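# Pull the small nail mostly out of a wood block

## Task

Draw the little nail in the top face of the wooden block until it is mostly out. The robot's own body may touch the nail only lightly, never more. Anything the robot is still gripping at the end will be dropped, and a result that holds only because the robot supports it does not count. Nothing may be pushed or knocked off the table.

## Robot and tools

Robot and frame. Two arms, left_arm and right_arm, each with six joints and a two-finger gripper. All reported hand poses share one scene frame: origin on the table surface midway between the arms, +x reaching out over the table, +z upward, and left_arm sits on the +y side. The names left and right are labels only, not image sides. Printed hand positions can be a little off, more so when the arm is stretched out. On each gripper the fingers point along its +z axis and close along its y axis; end_effector_position is the spot between the pads, roughly 1 cm short of the fingertips.

Row layout. Every command row is one flat list of 14 numbers covering both arms, even if one arm stays still: left_arm first, then right_arm. Per arm the seven numbers are, strictly in this order: elbow, wrist roll, wrist yaw, wrist pitch, waist, shoulder, then gripper opening. Result lists by joint use the same order. All numbers lie in [-1, 1]. The six joint numbers are scaled offsets, not poses: 1.0 equals 1.202 rad for waist, 1.258 for shoulder, 1.238 for elbow, 2.073 for wrist pitch, 2.022 for wrist yaw and wrist roll. The gripper number is absolute: +1 fully open, -1 closed.

execute_actions(actions). A list of actions; each action is a table of up to 15 rows, one row per 1/30 s control step, and if shorter its last row repeats to fill 15 steps (0.5 s). Joint offsets in every row count from the arm's angles at the start of that action, not from the previous row; for the first action they count from the last reported angles. An empty list just returns the current state and images. Stated joint ranges (rad): waist -2.618 to 3.054, shoulder 0.000 to 3.142, elbow 0.000 to 3.142, wrist pitch -1.571 to 1.571, wrist yaw -1.571 to 1.571, wrist roll -2.094 to 2.094. Asking for more than 0.036 rad outward beyond a range gets that action refused for both arms; a malformed action, or a bad first action, refuses the whole call. True ends may sit up to 0.036 rad either way; a joint driven fully onto one yields the line "joint sent to its limit".

move(target, speed, blocking). target is one 14-number row; its joint offsets count from the "Joint positions" in the latest result that printed them. All joints travel proportionally so they finish together, so hands trace curves and do not avoid obstacles or each other. speed is the peak rate in rad/s of the joint with the longest way to go, 0.01 to 2, default 0.5; paths last 0.5 to 10 s. Faster moves and targets set deeper past a contact hit and press harder. The gripper number is sent at once. With blocking=false the result comes after 0.5 s while motion continues; then use wait(0) or stop before sending other rows or moves. The extra "move:" line reports the ending (done, off_target, moving, held, fault), limits=held or limits=none, and each arm's joint furthest from target. To keep an arm pressing as hard as before, send offsets from its Joint positions to its Joint targets.

wait(seconds) from 0 to 10 lets time pass with the last command held; it returns early if a running move ends. stop brakes a running move; fingers still finish. zoom_image(camera, region) gives a closer look at one camera's latest image; region is [x0, y0, x1, y1] in pixels, origin top-left, no larger than 504 by 504. Cameras: cam_high, cam_low, cam_work, cam_left_wrist, cam_right_wrist, all 504x504; calibration (K, distortion, T_world_to_cam) is supplied, wrist camera poses follow the arm joints, and all are slightly uncertain. finished_scene(scene) closes the current scene, given its number, and reports success; it is final.

Reading results. The state line gives each gripper's position in metres and quaternion in wxyz. Joint positions are in radians, plus the gripper opening in metres (0.093 open, 0.000 closed); Joint velocities follow, and Joint targets shows where the joints are currently being driven. grip_measured is the gripper motor position on the -1..+1 scale: pads meet near -0.94, each millimetre of width adds about 0.0208, with a fixed per-gripper error up to about 0.02. Once pads touch something the motor keeps moving toward your number through a spring, so the reading barely shows contact; the lower your number below the object's width reading, the firmer the squeeze, up to roughly 50 to 62 N per pad (less on thin parts). Keep resending the closing number to keep holding. "joint command not followed" means a clearance check altered some joint targets. Joint torques are raw drive outputs with offsets and noise.

Motion limits. Friction can leave a joint about 0.031 rad short, and tiny commands may do nothing. Each step the joint target may lead the measured angle by at most 0.202 rad waist, 0.258 shoulder, 0.238 elbow, 0.573 wrist pitch, 0.522 wrist yaw and roll, and targets that would shift the hand more than 70 mm are scaled back, so big changes take several actions and unfinished motion should be recommanded. The robot keeps holding the last command while the operator thinks.

Things to avoid. Do not grip or press the nail with the fingers beyond a light touch; use some other means. Release anything held before ending, and leave the nail out by itself, not propped by the robot. Do not knock objects off the table, slam, drop things, or let the arms collide or push each other. Loose objects may occasionally be nudged. Watch heat: MOTOR HOT appears from 75 °C, at 90 °C the arm halts for 10 s, and at 100 °C it goes limp and falls (OVER-TEMPERATURE FAULT). Quick, smooth, low-effort work is preferred.

Each tool is called after "Call:" in YAML: its name, and indented under it one key for each argument.

## Session

Call:
execute_actions:
  actions: []

Scene clock: 0.00 s.
left_arm: end_effector_position=(+0.0207, +0.0070, +0.3101) grip_measured=+0.996 end_effector_quat_wxyz=(+0.270, +0.489, +0.782, -0.277) | right_arm: end_effector_position=(+0.0976, -0.6812, +0.1610) grip_measured=+1.000 end_effector_quat_wxyz=(+0.024, +0.603, +0.788, -0.123)
Joint names: [elbow, wrist roll, wrist yaw, wrist pitch, waist, shoulder]
Joint positions: left_arm=[ 1.463 -0.382 -0.142 -1.045 -1.625  1.205  0.093] | right_arm=[ 1.538  0.182  0.199 -1.264 -1.259  1.692  0.093]
Joint velocities: left_arm=[ 0.002 -0.081  0.007 -0.051 -0.017 -0.022 -0.   ] | right_arm=[-0.012  0.022 -0.037  0.007 -0.027  0.022  0.   ]
Joint torques (N m, as the arm reports them, + toward a larger angle): no reading
Motor temperatures (°C, as the motors report them): left_arm=[38 26 26 41 28 30] | right_arm=[33 26 25 46 25 38]
Joint targets: left_arm=[1.463 -0.382 -0.142 -1.045 -1.625 1.205] | right_arm=[1.538 0.182 0.199 -1.264 -1.259 1.692]
camera_calibration (this result's frames):
cam_left_wrist: T_world_to_cam=[[-0.910502, -0.37406, 0.176256, -0.0310916], [-0.412468, 0.851752, -0.323092, 0.139154], [-0.0292712, -0.366876, -0.929809, 0.36913], [0, 0, 0, 1]] pos_world=[0.0398925, 0.00527032, 0.393661]
cam_right_wrist: T_world_to_cam=[[-0.957848, -0.232686, 0.168476, -0.093298], [-0.184016, 0.947317, 0.26216, 0.659759], [-0.220601, 0.220107, -0.950204, 0.411779], [0, 0, 0, 1]] pos_world=[0.12288, -0.737346, 0.23403]

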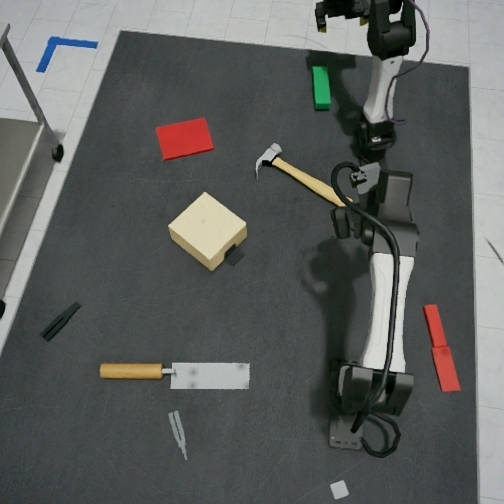

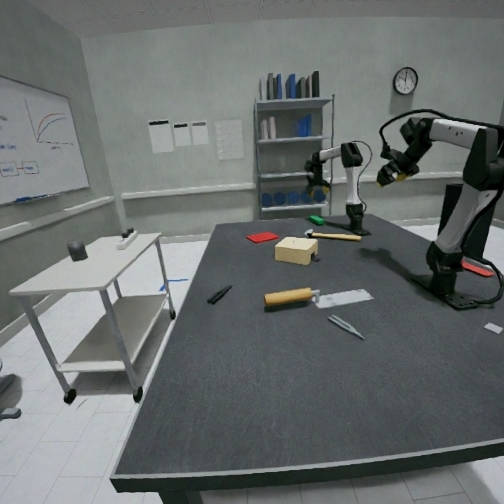

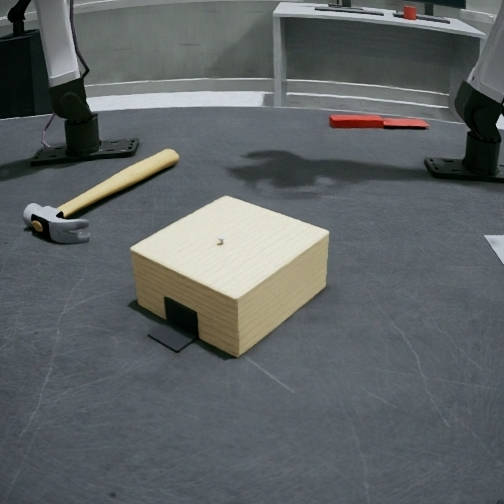

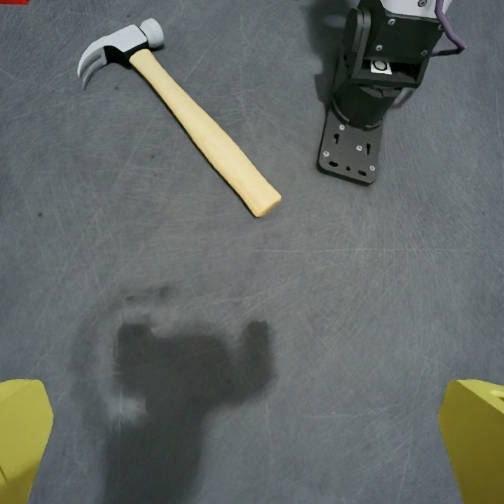

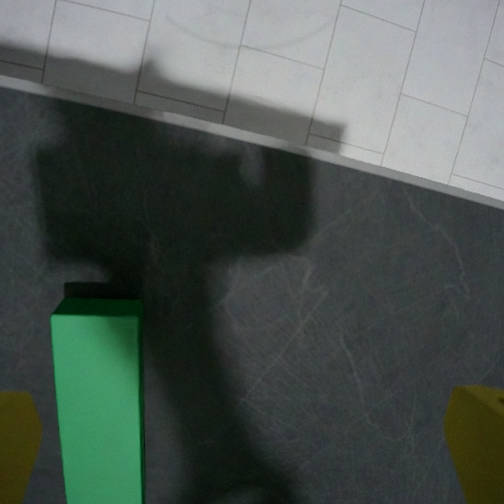

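Call:
zoom_image:
  camera: "cam_work"
  region: [180, 210, 260, 270]

Call:
zoom_image:
  camera: "cam_left_wrist"
  region: [60, 0, 300, 230]

Call:
zoom_image:
  camera: "cam_work"
  region: [10, 180, 130, 260]

Region (180, 210, 260, 270) of cam_work's 504x504 image, scaled by 6.300, with more detail than that image has; it fills the top 378 rows of this view, and the rest is white.

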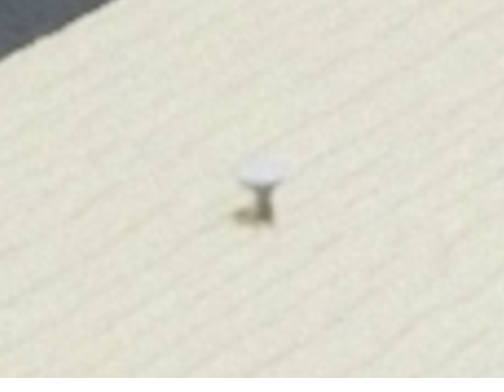

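Region (60, 0, 300, 230) of cam_left_wrist's 504x504 image, scaled by 2.100, with more detail than that image has; it fills the top 483 rows of this view, and the rest is white.

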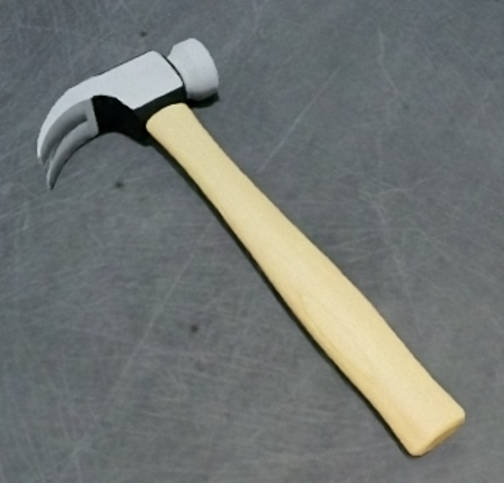

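Region (10, 180, 130, 260) of cam_work's 504x504 image, scaled by 4.200, with more detail than that image has.

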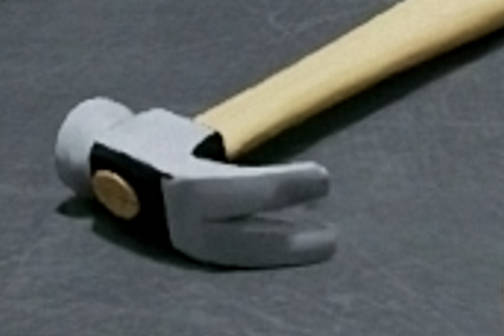

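Call:
move:
  target: [-1,0.192,0.074,0.44,0.668,-0.87,0.4, -0.1,-0.56,-0.1,0,0.6,-0.3,1]
  speed: 1.0

Scene clock: 33.47 s.
left_arm: end_effector_position=(+0.1641, +0.1602, +0.2268) grip_measured=+0.402 end_effector_quat_wxyz=(+0.645, +0.267, +0.668, -0.258) | right_arm: end_effector_position=(+0.2438, -0.4763, +0.2334) grip_measured=+1.000 end_effector_quat_wxyz=(+0.158, -0.264, +0.942, -0.132)
Joint names: [elbow, wrist roll, wrist yaw, wrist pitch, waist, shoulder]
Joint positions: left_arm=[ 0.245 -0.001 -0.001 -0.15  -0.83   0.13   0.065] | right_arm=[ 1.434 -0.944  0.01  -1.263 -0.547  1.327  0.093]
Joint velocities: left_arm=[-0.007  0.066 -0.051 -0.022 -0.002 -0.017 -0.   ] | right_arm=[ 0.002  0.051 -0.022 -0.051  0.002 -0.012  0.   ]
Joint torques (N m, as the arm reports them, + toward a larger angle): left_arm=[6.23 0.   0.07 2.48 0.36 1.14] | right_arm=[ 5.49 -0.03 -0.17  1.2   0.68 -5.75]
Motor temperatures (°C, as the motors report them): left_arm=[41 26 26 44 28 29] | right_arm=[35 26 25 44 25 43]
Joint targets: left_arm=[0.225 0.006 0.007 -0.133 -0.823 0.111] | right_arm=[1.414 -0.950 -0.003 -1.263 -0.538 1.314]
move: done; limits=none; left_arm: farthest joint: the elbow, 0.020 radians from its target (1.238 radians at the start); right_arm: farthest joint: the elbow, 0.019 radians from its target (0.123 radians at the start)
camera_calibration (this result's frames):
cam_left_wrist: T_world_to_cam=[[-0.689929, -0.723817, 0.00933397, 0.229123], [-0.339341, 0.31201, -0.887411, 0.243389], [0.63941, -0.615418, -0.460885, 0.175834], [0, 0, 0, 1]] pos_world=[0.12824, 0.198115, 0.294886]
cam_right_wrist: T_world_to_cam=[[0.44497, -0.830757, 0.334431, -0.5834], [-0.895009, -0.399609, 0.198171, 0.0202447], [-0.0309899, -0.387499, -0.921349, 0.125356], [0, 0, 0, 1]] pos_world=[0.2816, -0.427998, 0.306592]

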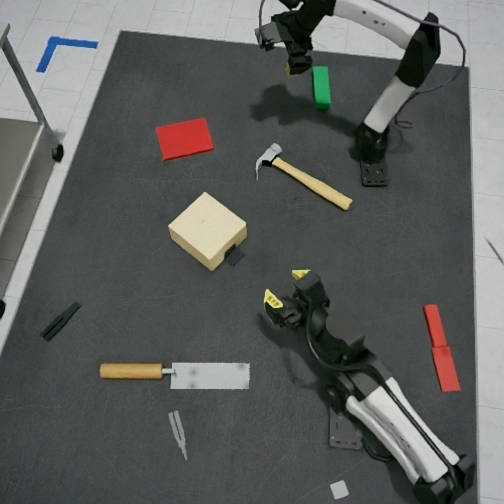

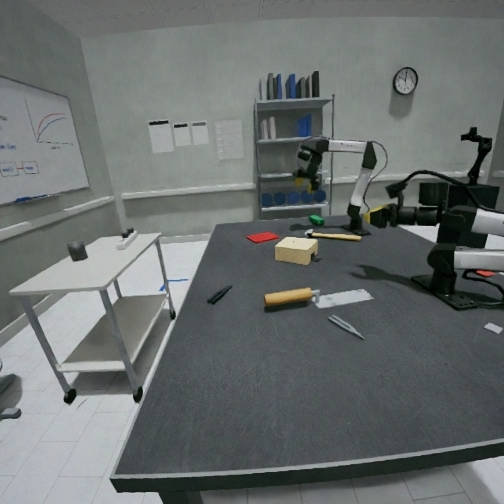

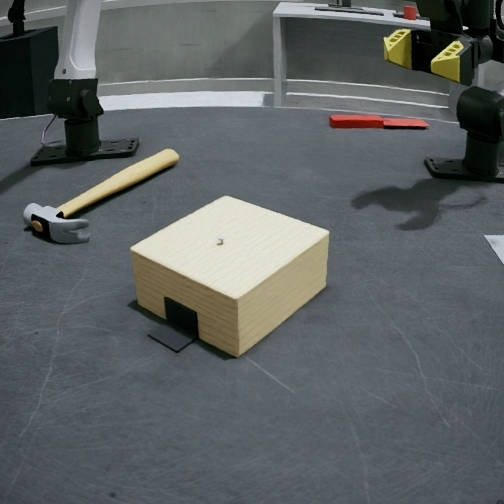

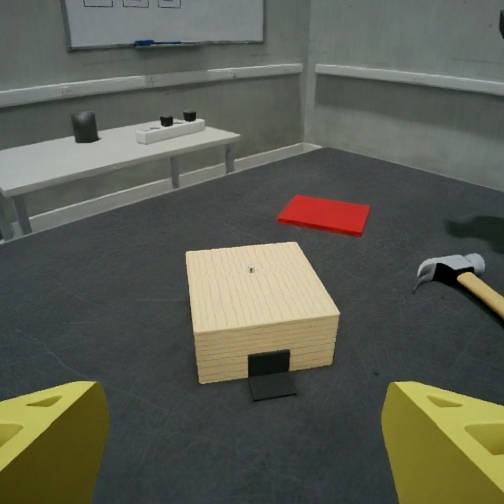

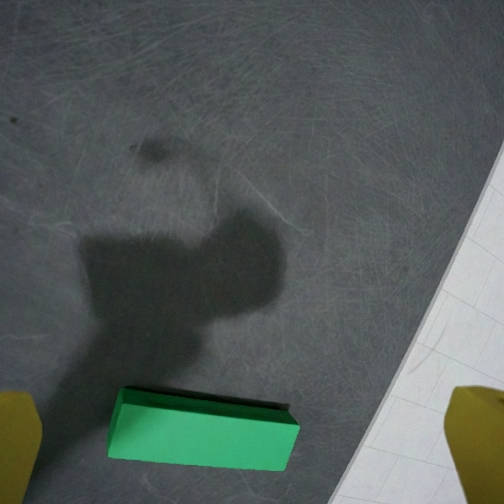

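Call:
move:
  target: [0,0,0,0,0,0,0.4, -0.372,-0.58,-0.01,0.076,0.618,0.102,1]
  speed: 1.0

Scene clock: 43.63 s.
left_arm: end_effector_position=(+0.1640, +0.1601, +0.2269) grip_measured=+0.402 end_effector_quat_wxyz=(+0.645, +0.267, +0.668, -0.258) | right_arm: end_effector_position=(+0.1955, -0.2854, +0.0799) grip_measured=+1.000 end_effector_quat_wxyz=(+0.000, +0.939, -0.345, +0.000)
Joint names: [elbow, wrist roll, wrist yaw, wrist pitch, waist, shoulder]
Joint positions: left_arm=[ 0.245 -0.001 -0.001 -0.15  -0.83   0.13   0.065] | right_arm=[ 0.99  -2.1    0.001 -1.118  0.187  1.442  0.093]
Joint velocities: left_arm=[-0.007  0.007 -0.022  0.007 -0.002 -0.007  0.   ] | right_arm=[ 0.002  0.007  0.022  0.007  0.007 -0.002  0.   ]
Joint torques (N m, as the arm reports them, + toward a larger angle): left_arm=[ 7.76 -0.06  0.    2.34 -0.27  2.47] | right_arm=[ 5.19 -0.05 -0.18  0.44  0.59 -4.23]
Motor temperatures (°C, as the motors report them): left_arm=[41 26 26 45 28 29] | right_arm=[35 26 25 44 25 42]
Joint targets: left_arm=[0.245 -0.001 -0.001 -0.150 -0.830 0.130] | right_arm=[0.973 -2.107 -0.010 -1.105 0.196 1.455]
joint sent to its limit (right arm) — the command would take the wrist roll past its lower limit, so that joint was sent only as far as its limit.
move: done; limits=none; left_arm: farthest joint: the waist, 0.000 radians from its target (0.000 radians at the start); right_arm: farthest joint: the wrist roll, 0.017 radians from its target (1.172 radians at the start)
camera_calibration (this result's frames):
cam_left_wrist: T_world_to_cam=[[-0.690208, -0.723551, 0.00934755, 0.229058], [-0.338985, 0.311897, -0.887586, 0.243471], [0.639298, -0.615787, -0.460547, 0.175874], [0, 0, 0, 1]] pos_world=[0.128194, 0.198098, 0.294959]
cam_right_wrist: T_world_to_cam=[[0.654947, 0.755651, 0.00605993, 0.0860185], [0.67496, -0.588578, 0.444977, -0.296814], [0.339814, -0.287346, -0.895521, 0.0104031], [0, 0, 0, 1]] pos_world=[0.140465, -0.236709, 0.14087]

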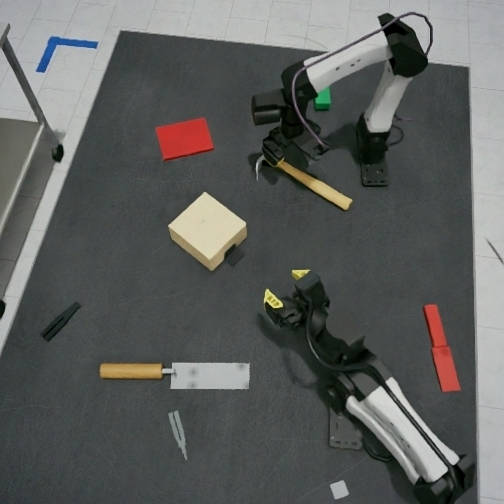

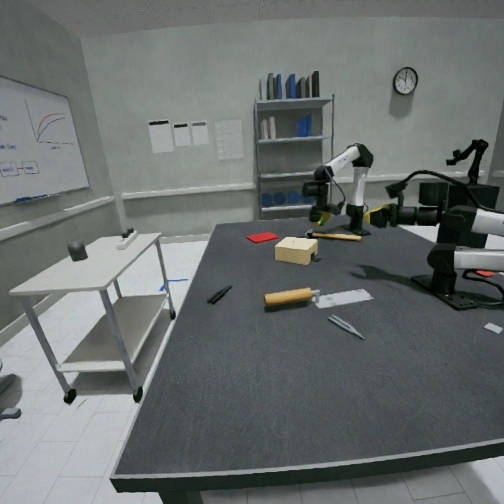

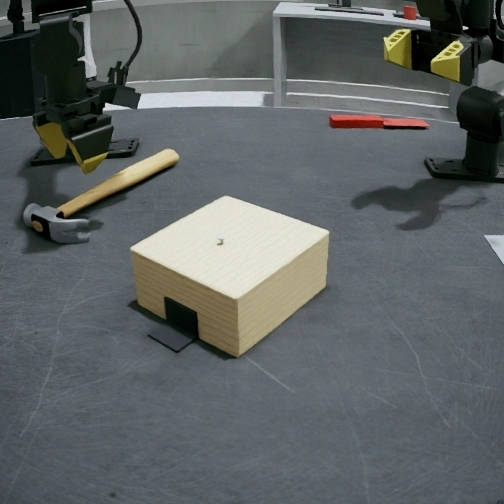

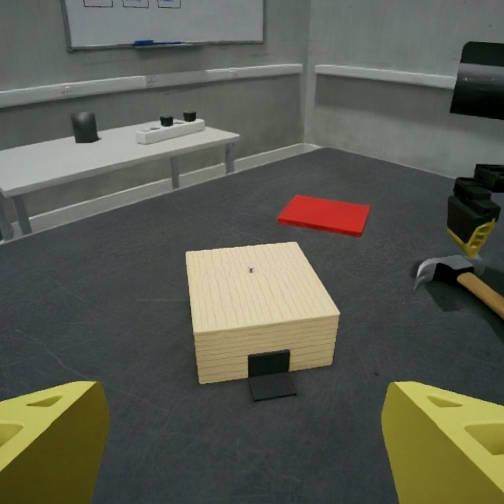

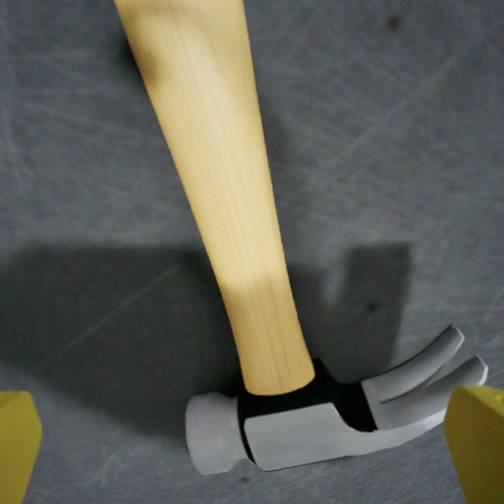

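Call:
move:
  target: [0,0,0,0,0,0,0.4, -0.184,0,0,0.142,0.035,0.067,0.3]
  speed: 0.4

Call:
move:
  target: [0,0,0,0,0,0,0.4, 0,0,0,0,0,0,-1]

Scene clock: 54.93 s.
left_arm: end_effector_position=(+0.1640, +0.1601, +0.2269) grip_measured=+0.402 end_effector_quat_wxyz=(+0.645, +0.267, +0.668, -0.258) | right_arm: end_effector_position=(+0.1873, -0.2807, +0.0152) grip_measured=+0.302 end_effector_quat_wxyz=(+0.000, +0.944, -0.329, +0.000)
Joint names: [elbow, wrist roll, wrist yaw, wrist pitch, waist, shoulder]
Joint positions: left_arm=[ 0.245 -0.001 -0.001 -0.15  -0.83   0.13   0.065] | right_arm=[ 0.779 -2.101  0.001 -0.837  0.218  1.512  0.06 ]
Joint velocities: left_arm=[-0.012 -0.051  0.022  0.051 -0.002 -0.002 -0.   ] | right_arm=[ 0.007 -0.051 -0.007  0.051 -0.017 -0.012  0.001]
Joint torques (N m, as the arm reports them, + toward a larger angle): left_arm=[ 7.73 -0.05 -0.01  2.32 -0.27  2.48] | right_arm=[ 4.72  0.05 -0.09  0.44  0.78 -4.37]
Motor temperatures (°C, as the motors report them): left_arm=[42 26 26 46 28 29] | right_arm=[35 26 25 43 25 42]
Joint targets: left_arm=[0.245 -0.001 -0.001 -0.150 -0.830 0.130] | right_arm=[0.762 -2.100 0.001 -0.824 0.229 1.526]
move: done; limits=none; left_arm: farthest joint: the waist, 0.000 radians from its target (0.000 radians at the start); right_arm: farthest joint: the elbow, 0.017 radians from its target (0.228 radians at the start)
camera_calibration (this result's frames):
cam_left_wrist: T_world_to_cam=[[-0.690208, -0.723551, 0.00934755, 0.229058], [-0.338985, 0.311897, -0.887586, 0.243471], [0.639298, -0.615787, -0.460547, 0.175874], [0, 0, 0, 1]] pos_world=[0.128194, 0.198098, 0.294959]
cam_right_wrist: T_world_to_cam=[[0.630109, 0.776488, 0.0053971, 0.0987314], [0.694003, -0.566264, 0.44464, -0.257007], [0.348314, -0.276426, -0.895693, -0.0418977], [0, 0, 0, 1]] pos_world=[0.130745, -0.233779, 0.076215]

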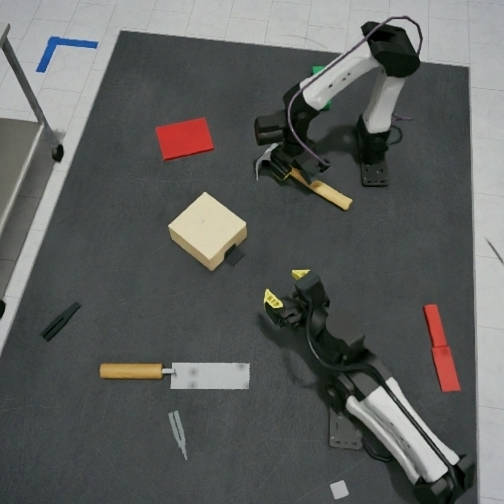

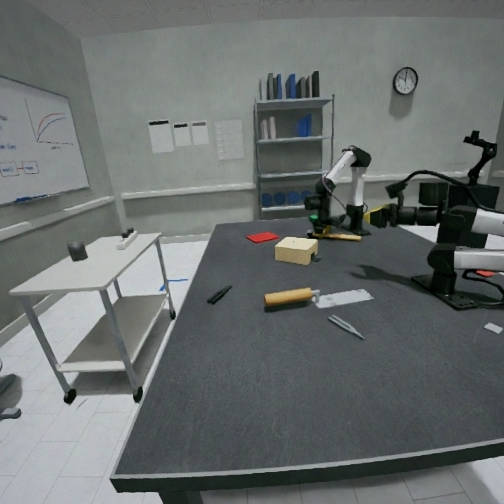

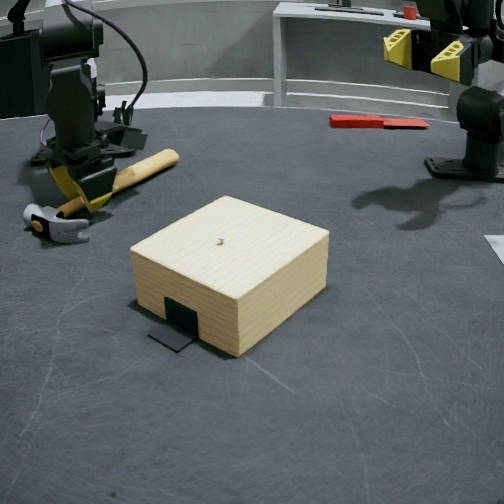

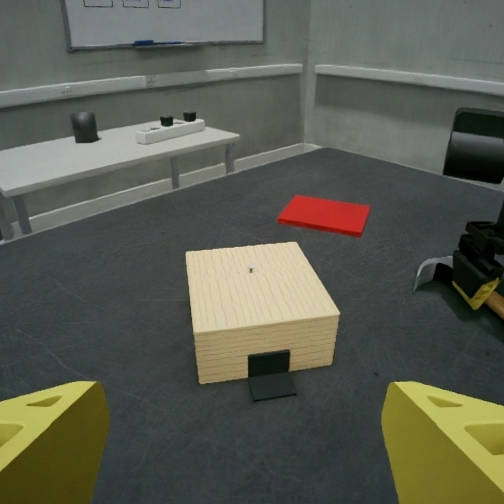

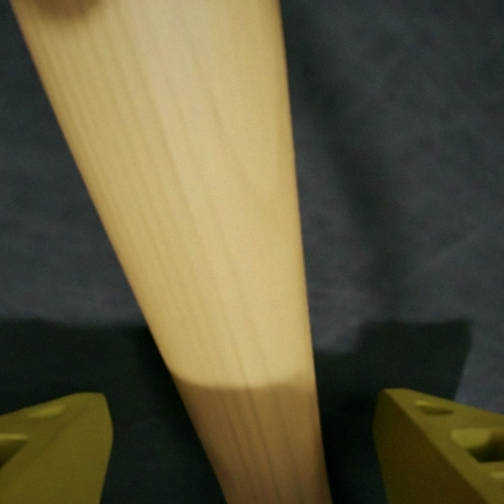

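Scene clock: 55.43 s.
left_arm: end_effector_position=(+0.1640, +0.1601, +0.2269) grip_measured=+0.402 end_effector_quat_wxyz=(+0.645, +0.267, +0.668, -0.258) | right_arm: end_effector_position=(+0.1881, -0.2805, +0.0152) grip_measured=-0.615 end_effector_quat_wxyz=(-0.001, +0.944, -0.330, +0.002)
Joint names: [elbow, wrist roll, wrist yaw, wrist pitch, waist, shoulder]
Joint positions: left_arm=[ 0.245 -0.001 -0.001 -0.15  -0.83   0.13   0.065] | right_arm=[ 0.779 -2.099  0.001 -0.834  0.218  1.512  0.016]
Joint velocities: left_arm=[ 0.017 -0.051  0.037  0.022  0.017 -0.007 -0.   ] | right_arm=[ 0.007 -0.022 -0.051 -0.037  0.012 -0.007  0.   ]
Joint torques (N m, as the arm reports them, + toward a larger angle): left_arm=[ 7.79 -0.05  0.    2.34 -0.26  2.47] | right_arm=[ 6.14  0.   -0.12  0.3  -0.26 -5.53]
Motor temperatures (°C, as the motors report them): left_arm=[42 26 26 46 28 29] | right_arm=[35 26 25 43 25 42]
Joint targets: left_arm=[0.245 -0.001 -0.001 -0.150 -0.830 0.130] | right_arm=[0.779 -2.101 0.000 -0.838 0.218 1.512]
move: done; limits=none; left_arm: farthest joint: the waist, 0.000 radians from its target (0.000 radians at the start); right_arm: farthest joint: the wrist pitch, 0.003 radians from its target (0.000 radians at the start)
camera_calibration (this result's frames):
cam_left_wrist: T_world_to_cam=[[-0.690208, -0.723551, 0.00934755, 0.229058], [-0.338985, 0.311897, -0.887586, 0.243471], [0.639298, -0.615787, -0.460547, 0.175874], [0, 0, 0, 1]] pos_world=[0.128194, 0.198098, 0.294959]
cam_right_wrist: T_world_to_cam=[[0.631862, 0.775038, 0.00819225, 0.0973049], [0.691217, -0.568245, 0.44645, -0.257552], [0.350671, -0.276432, -0.894771, -0.0426009], [0, 0, 0, 1]] pos_world=[0.13148, -0.233544, 0.076069]

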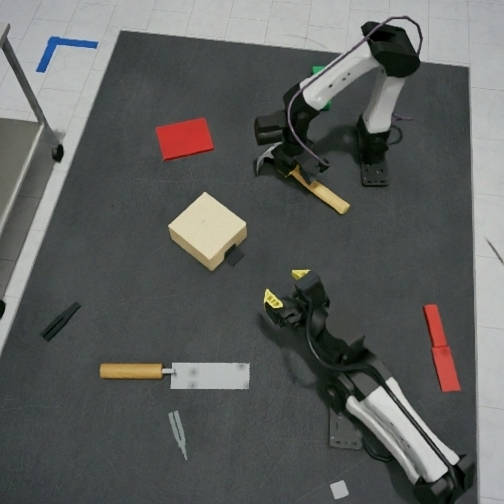

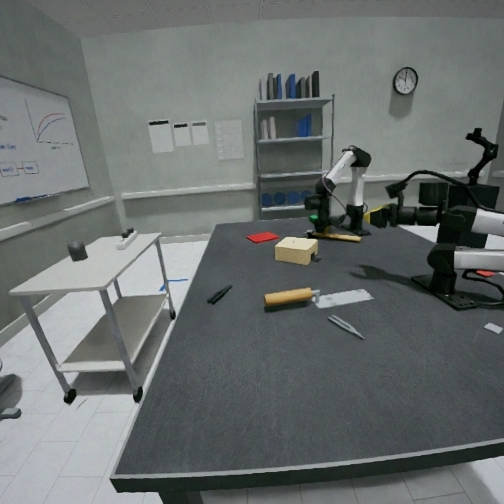

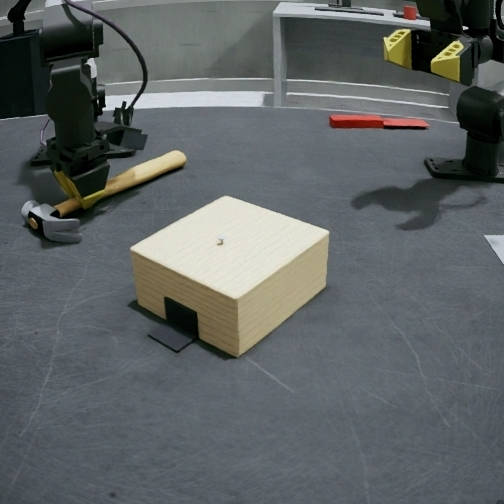

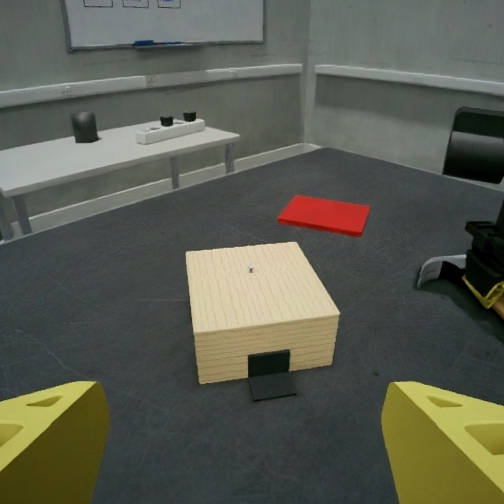

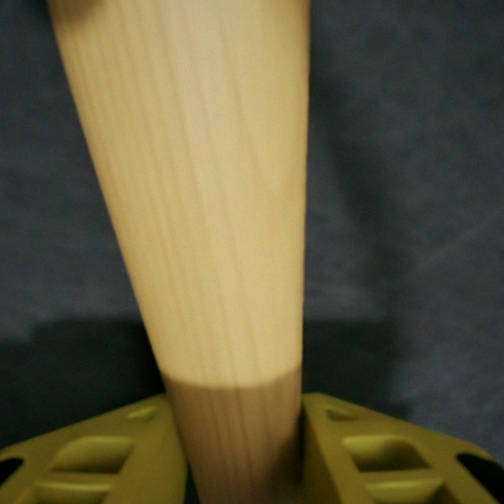

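Call:
move:
  target: [0,0,0,0,0,0,0.4, 0.012,1,0,0,-0.33,-0.005,-1]
  speed: 0.9

Call:
execute_actions:
  actions:
    - [[0,0,0,0,0,0,0.4,0,0,0,0,0,0,-0.2],[0,0,0,0,0,0,0.4,0,0,0,0,0,0,-0.2],[0,0,0,0,0,0,0.4,0,0,0,0,0,0,-0.2],[0,0,0,0,0,0,0.4,0,0,0,0,0,0,-0.2],[0,0,0,0,0,0,0.4,0,0,0,0,0,0,-0.2],[0,0,0,0,0,0,0.4,0,-0.03,0,0,0,0,-0.2],[0,0,0,0,0,0,0.4,0,-0.055,0,0,0,0,-0.2]]

Scene clock: 72.03 s.
left_arm: end_effector_position=(+0.1640, +0.1601, +0.2269) grip_measured=+0.402 end_effector_quat_wxyz=(+0.645, +0.267, +0.668, -0.258) | right_arm: end_effector_position=(+0.2067, -0.3721, +0.0153) grip_measured=-0.609 end_effector_quat_wxyz=(+0.008, -0.038, +0.999, -0.017)
Joint names: [elbow, wrist roll, wrist yaw, wrist pitch, waist, shoulder]
Joint positions: left_arm=[ 0.245 -0.001 -0.001 -0.15  -0.83   0.13   0.065] | right_arm=[ 0.779 -0.094  0.032 -0.82  -0.169  1.512  0.016]
Joint velocities: left_arm=[-0.007  0.037 -0.007  0.007 -0.007 -0.012  0.   ] | right_arm=[-0.002 -0.007 -0.037 -0.051 -0.017  0.002  0.   ]
Joint torques (N m, as the arm reports them, + toward a larger angle): left_arm=[ 7.75 -0.04  0.    2.33 -0.28  2.52] | right_arm=[ 7.45  0.23 -0.28  0.36 -0.96 -6.29]
Motor temperatures (°C, as the motors report them): left_arm=[43 26 26 47 28 29] | right_arm=[35 26 25 42 25 41]
Joint targets: left_arm=[0.245 -0.001 -0.001 -0.150 -0.830 0.130] | right_arm=[0.794 -0.077 0.001 -0.834 -0.179 1.506]
move: off_target (right_arm); limits=none; left_arm: farthest joint: the waist, 0.000 radians from its target (0.000 radians at the start); right_arm: farthest joint: the wrist yaw, 0.031 radians from its target (0.000 radians at the start)
camera_calibration (this result's frames):
cam_left_wrist: T_world_to_cam=[[-0.690208, -0.723551, 0.00934755, 0.229058], [-0.338985, 0.311897, -0.887586, 0.243471], [0.639298, -0.615787, -0.460547, 0.175874], [0, 0, 0, 1]] pos_world=[0.128194, 0.198098, 0.294959]
cam_right_wrist: T_world_to_cam=[[0.0642588, -0.997158, 0.0393405, -0.38603], [-0.901744, -0.0411333, 0.430309, 0.203203], [-0.427467, -0.0631262, -0.901824, 0.166021], [0, 0, 0, 1]] pos_world=[0.279012, -0.366094, 0.0774685]

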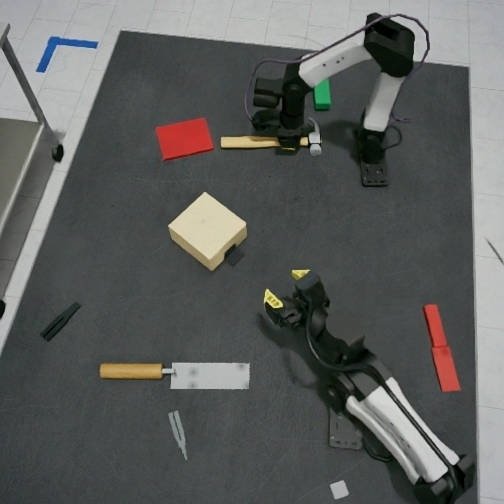

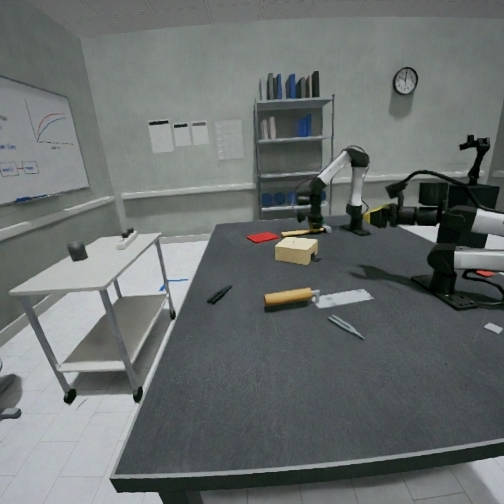

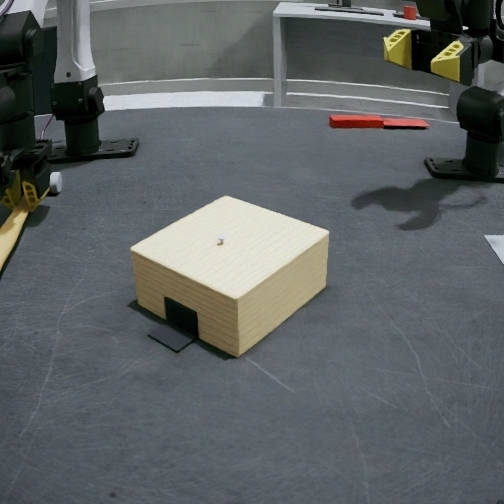

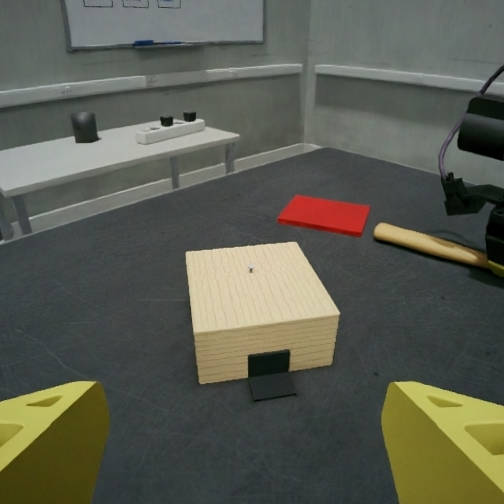

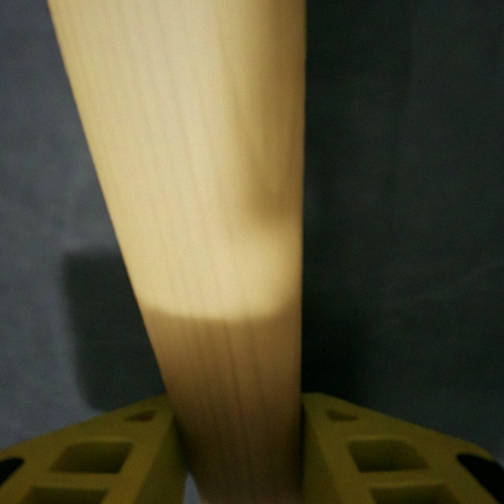

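Scene clock: 72.53 s.
left_arm: end_effector_position=(+0.1640, +0.1601, +0.2269) grip_measured=+0.402 end_effector_quat_wxyz=(+0.645, +0.267, +0.668, -0.258) | right_arm: end_effector_position=(+0.2067, -0.3723, +0.0153) grip_measured=-0.202 end_effector_quat_wxyz=(+0.007, -0.083, +0.996, -0.017)
Joint names: [elbow, wrist roll, wrist yaw, wrist pitch, waist, shoulder]
Joint positions: left_arm=[ 0.245 -0.001 -0.001 -0.15  -0.83   0.13   0.065] | right_arm=[ 0.779 -0.186  0.033 -0.82  -0.169  1.512  0.036]
Joint velocities: left_arm=[-0.002  0.022 -0.066 -0.022 -0.002 -0.002 -0.001] | right_arm=[-0.007 -0.022  0.051 -0.022 -0.007 -0.012 -0.001]
Joint torques (N m, as the arm reports them, + toward a larger angle): left_arm=[ 7.75 -0.04  0.    2.33 -0.3   2.46] | right_arm=[ 6.32 -0.03 -0.04  0.48 -0.07 -5.74]
Motor temperatures (°C, as the motors report them): left_arm=[43 26 26 47 28 29] | right_arm=[35 26 25 42 25 41]
Joint targets: left_arm=[0.245 -0.001 -0.001 -0.150 -0.830 0.130] | right_arm=[0.779 -0.205 0.032 -0.820 -0.169 1.512]
camera_calibration (this result's frames):
cam_left_wrist: T_world_to_cam=[[-0.690208, -0.723551, 0.00934755, 0.229058], [-0.338985, 0.311897, -0.887586, 0.243471], [0.639298, -0.615787, -0.460547, 0.175874], [0, 0, 0, 1]] pos_world=[0.128194, 0.198098, 0.294959]
cam_right_wrist: T_world_to_cam=[[0.155584, -0.986944, 0.0416453, -0.40132], [-0.892737, -0.122436, 0.433624, 0.170928], [-0.422864, -0.104643, -0.900131, 0.14954], [0, 0, 0, 1]] pos_world=[0.278268, -0.359505, 0.0771998]

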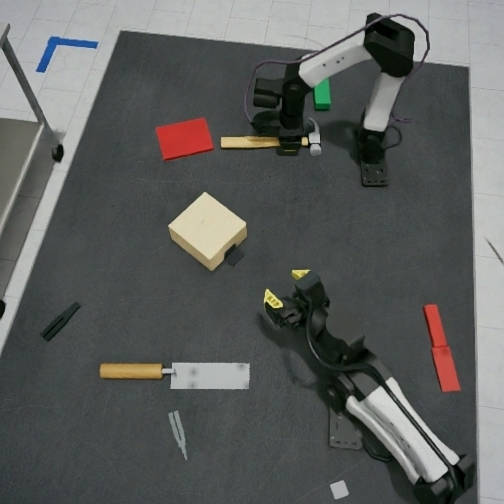

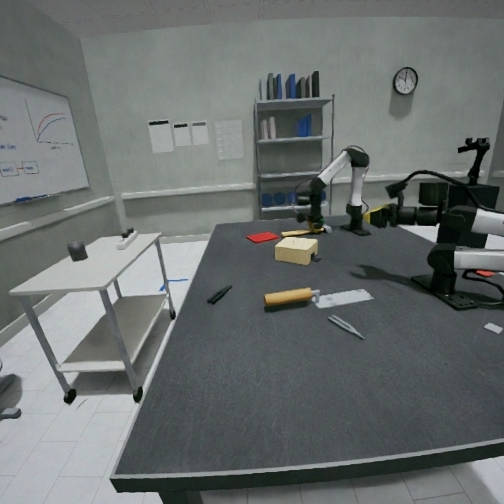

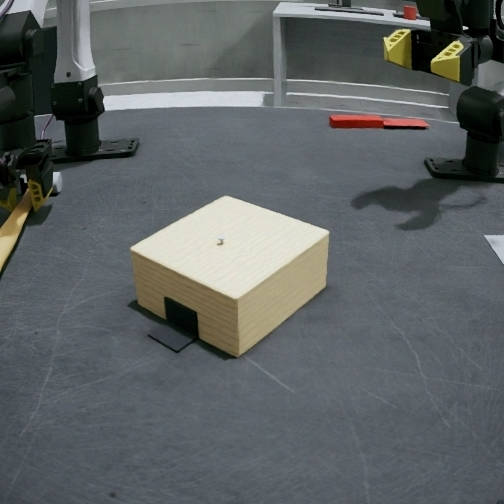

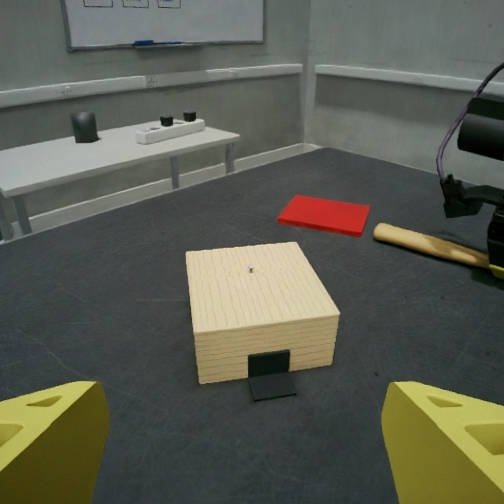

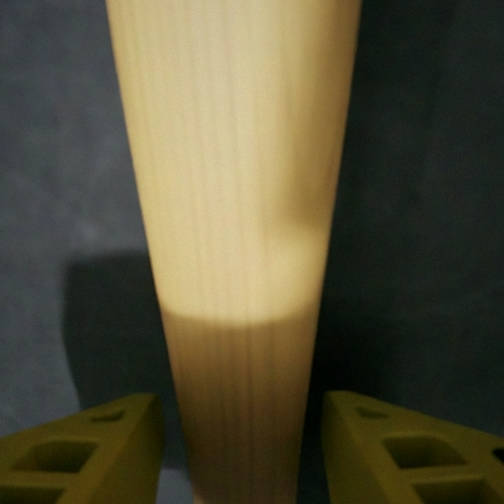

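Call:
move:
  target: [0,0,0,0,0,0,0.4, 0,0,0,-0.008,0,0,-1]

Call:
move:
  target: [0,0,0,0,0,0,0.4, 0.085,0.1,0,0.13,0,-0.005,-1]
  speed: 0.3

Scene clock: 81.50 s.
left_arm: end_effector_position=(+0.1640, +0.1601, +0.2269) grip_measured=+0.402 end_effector_quat_wxyz=(+0.645, +0.267, +0.668, -0.258) | right_arm: end_effector_position=(+0.2067, -0.3723, +0.0153) grip_measured=-0.620 end_effector_quat_wxyz=(+0.007, -0.089, +0.996, -0.018)
Joint names: [elbow, wrist roll, wrist yaw, wrist pitch, waist, shoulder]
Joint positions: left_arm=[ 0.245 -0.001 -0.001 -0.15  -0.83   0.13   0.065] | right_arm=[ 0.779 -0.196  0.034 -0.82  -0.169  1.512  0.015]
Joint velocities: left_arm=[-0.002 -0.022  0.007  0.066  0.007 -0.002 -0.001] | right_arm=[-0.007  0.022  0.022 -0.022 -0.012  0.002 -0.   ]
Joint torques (N m, as the arm reports them, + toward a larger angle): left_arm=[ 7.76 -0.06  0.    2.34 -0.3   2.47] | right_arm=[ 6.28  0.15 -0.08  0.33 -0.13 -5.78]
Motor temperatures (°C, as the motors report them): left_arm=[44 26 26 47 28 29] | right_arm=[35 26 25 41 25 41]
Joint targets: left_arm=[0.245 -0.001 -0.001 -0.150 -0.830 0.130] | right_arm=[0.779 -0.186 0.033 -0.836 -0.169 1.512]
move: done; limits=none; left_arm: farthest joint: the waist, 0.000 radians from its target (0.000 radians at the start); right_arm: farthest joint: the wrist pitch, 0.017 radians from its target (0.017 radians at the start)
camera_calibration (this result's frames):
cam_left_wrist: T_world_to_cam=[[-0.690208, -0.723551, 0.00934755, 0.229058], [-0.338985, 0.311897, -0.887586, 0.243471], [0.639298, -0.615787, -0.460547, 0.175874], [0, 0, 0, 1]] pos_world=[0.128194, 0.198098, 0.294959]
cam_right_wrist: T_world_to_cam=[[0.166118, -0.985205, 0.0421395, -0.40292], [-0.891221, -0.131707, 0.434025, 0.167147], [-0.422053, -0.109655, -0.899915, 0.147497], [0, 0, 0, 1]] pos_world=[0.278149, -0.358771, 0.0771682]

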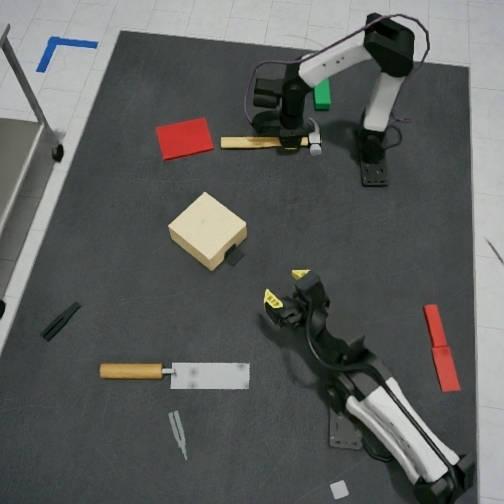

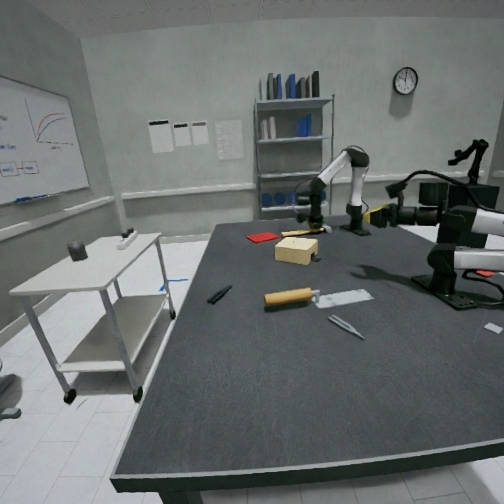

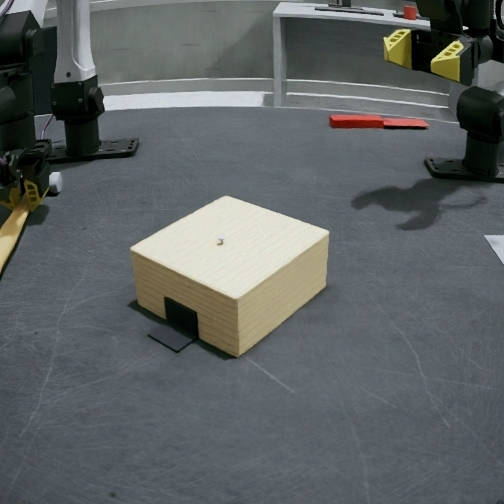

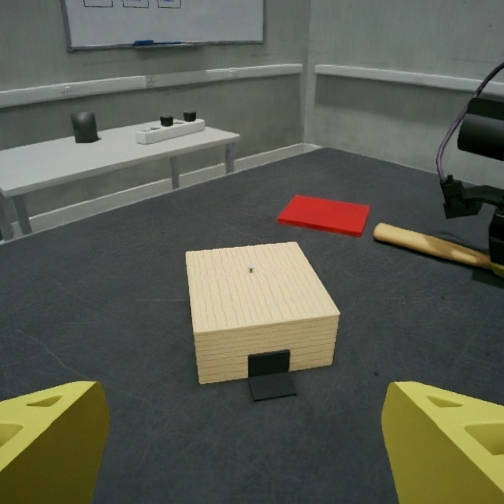

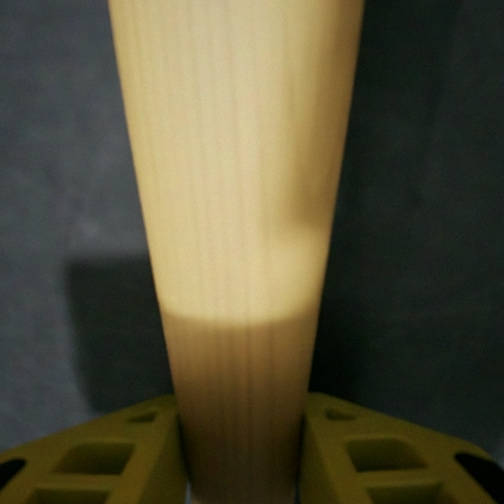

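Scene clock: 83.03 s.
left_arm: end_effector_position=(+0.1640, +0.1601, +0.2269) grip_measured=+0.402 end_effector_quat_wxyz=(+0.645, +0.267, +0.668, -0.258) | right_arm: end_effector_position=(+0.2889, -0.3738, +0.0448) grip_measured=-0.620 end_effector_quat_wxyz=(+0.164, +0.011, +0.986, -0.018)
Joint names: [elbow, wrist roll, wrist yaw, wrist pitch, waist, shoulder]
Joint positions: left_arm=[ 0.245 -0.001 -0.001 -0.15  -0.83   0.13   0.065] | right_arm=[ 0.852 -0.001  0.033 -0.581 -0.169  1.512  0.015]
Joint velocities: left_arm=[-0.002 -0.007  0.022 -0.007 -0.017  0.007 -0.001] | right_arm=[-0.007 -0.007  0.007  0.037 -0.007 -0.012 -0.   ]
Joint torques (N m, as the arm reports them, + toward a larger angle): left_arm=[ 7.75 -0.06  0.    2.34 -0.29  2.47] | right_arm=[10.04  0.09 -0.07  1.4  -0.12 -7.19]
Motor temperatures (°C, as the motors report them): left_arm=[44 26 26 47 28 29] | right_arm=[36 26 25 41 25 41]
Joint targets: left_arm=[0.245 -0.001 -0.001 -0.150 -0.830 0.130] | right_arm=[0.884 0.006 0.034 -0.550 -0.169 1.506]
move: off_target (right_arm); limits=none; left_arm: farthest joint: the waist, 0.000 radians from its target (0.000 radians at the start); right_arm: farthest joint: the elbow, 0.032 radians from its target (0.105 radians at the start)
camera_calibration (this result's frames):
cam_left_wrist: T_world_to_cam=[[-0.690208, -0.723551, 0.00934755, 0.229058], [-0.338985, 0.311897, -0.887586, 0.243471], [0.639298, -0.615787, -0.460547, 0.175874], [0, 0, 0, 1]] pos_world=[0.128194, 0.198098, 0.294959]
cam_right_wrist: T_world_to_cam=[[-0.0402041, -0.998619, 0.0338122, -0.364272], [-0.990543, 0.0442758, 0.129859, 0.335588], [-0.131177, -0.0282716, -0.990956, 0.159058], [0, 0, 0, 1]] pos_world=[0.338634, -0.37413, 0.126357]

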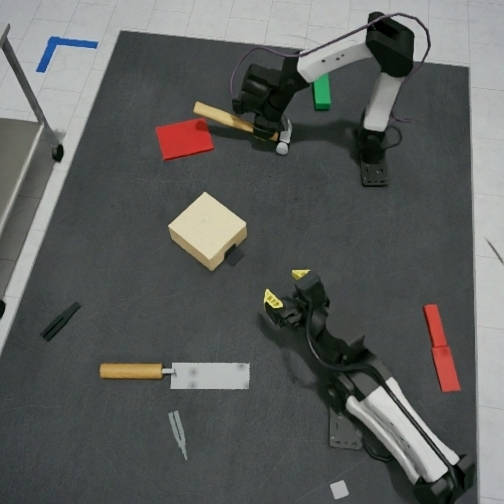

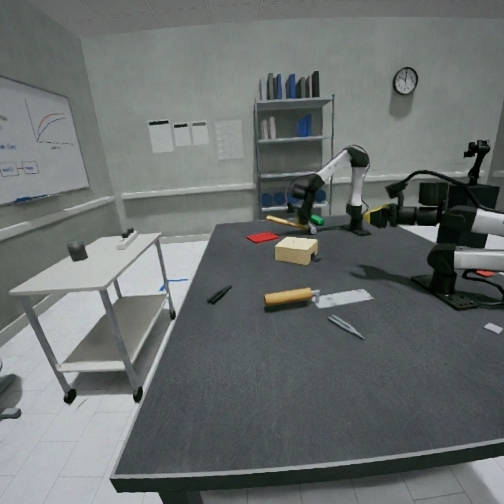

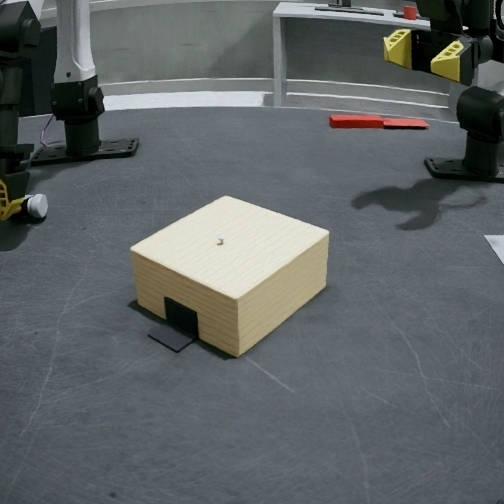

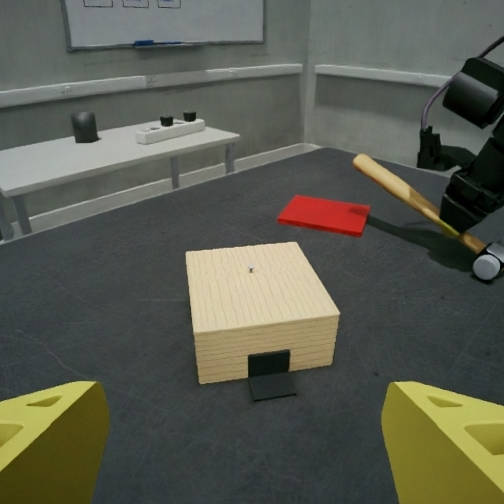

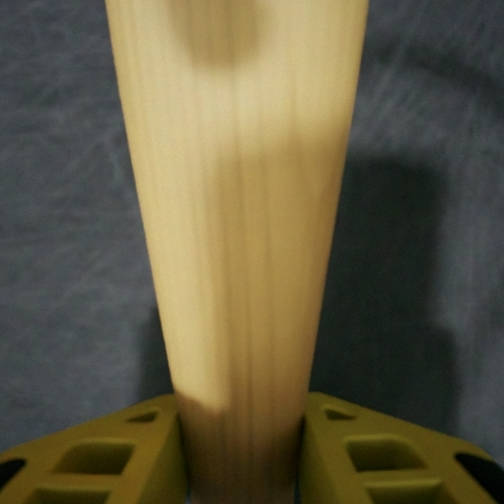

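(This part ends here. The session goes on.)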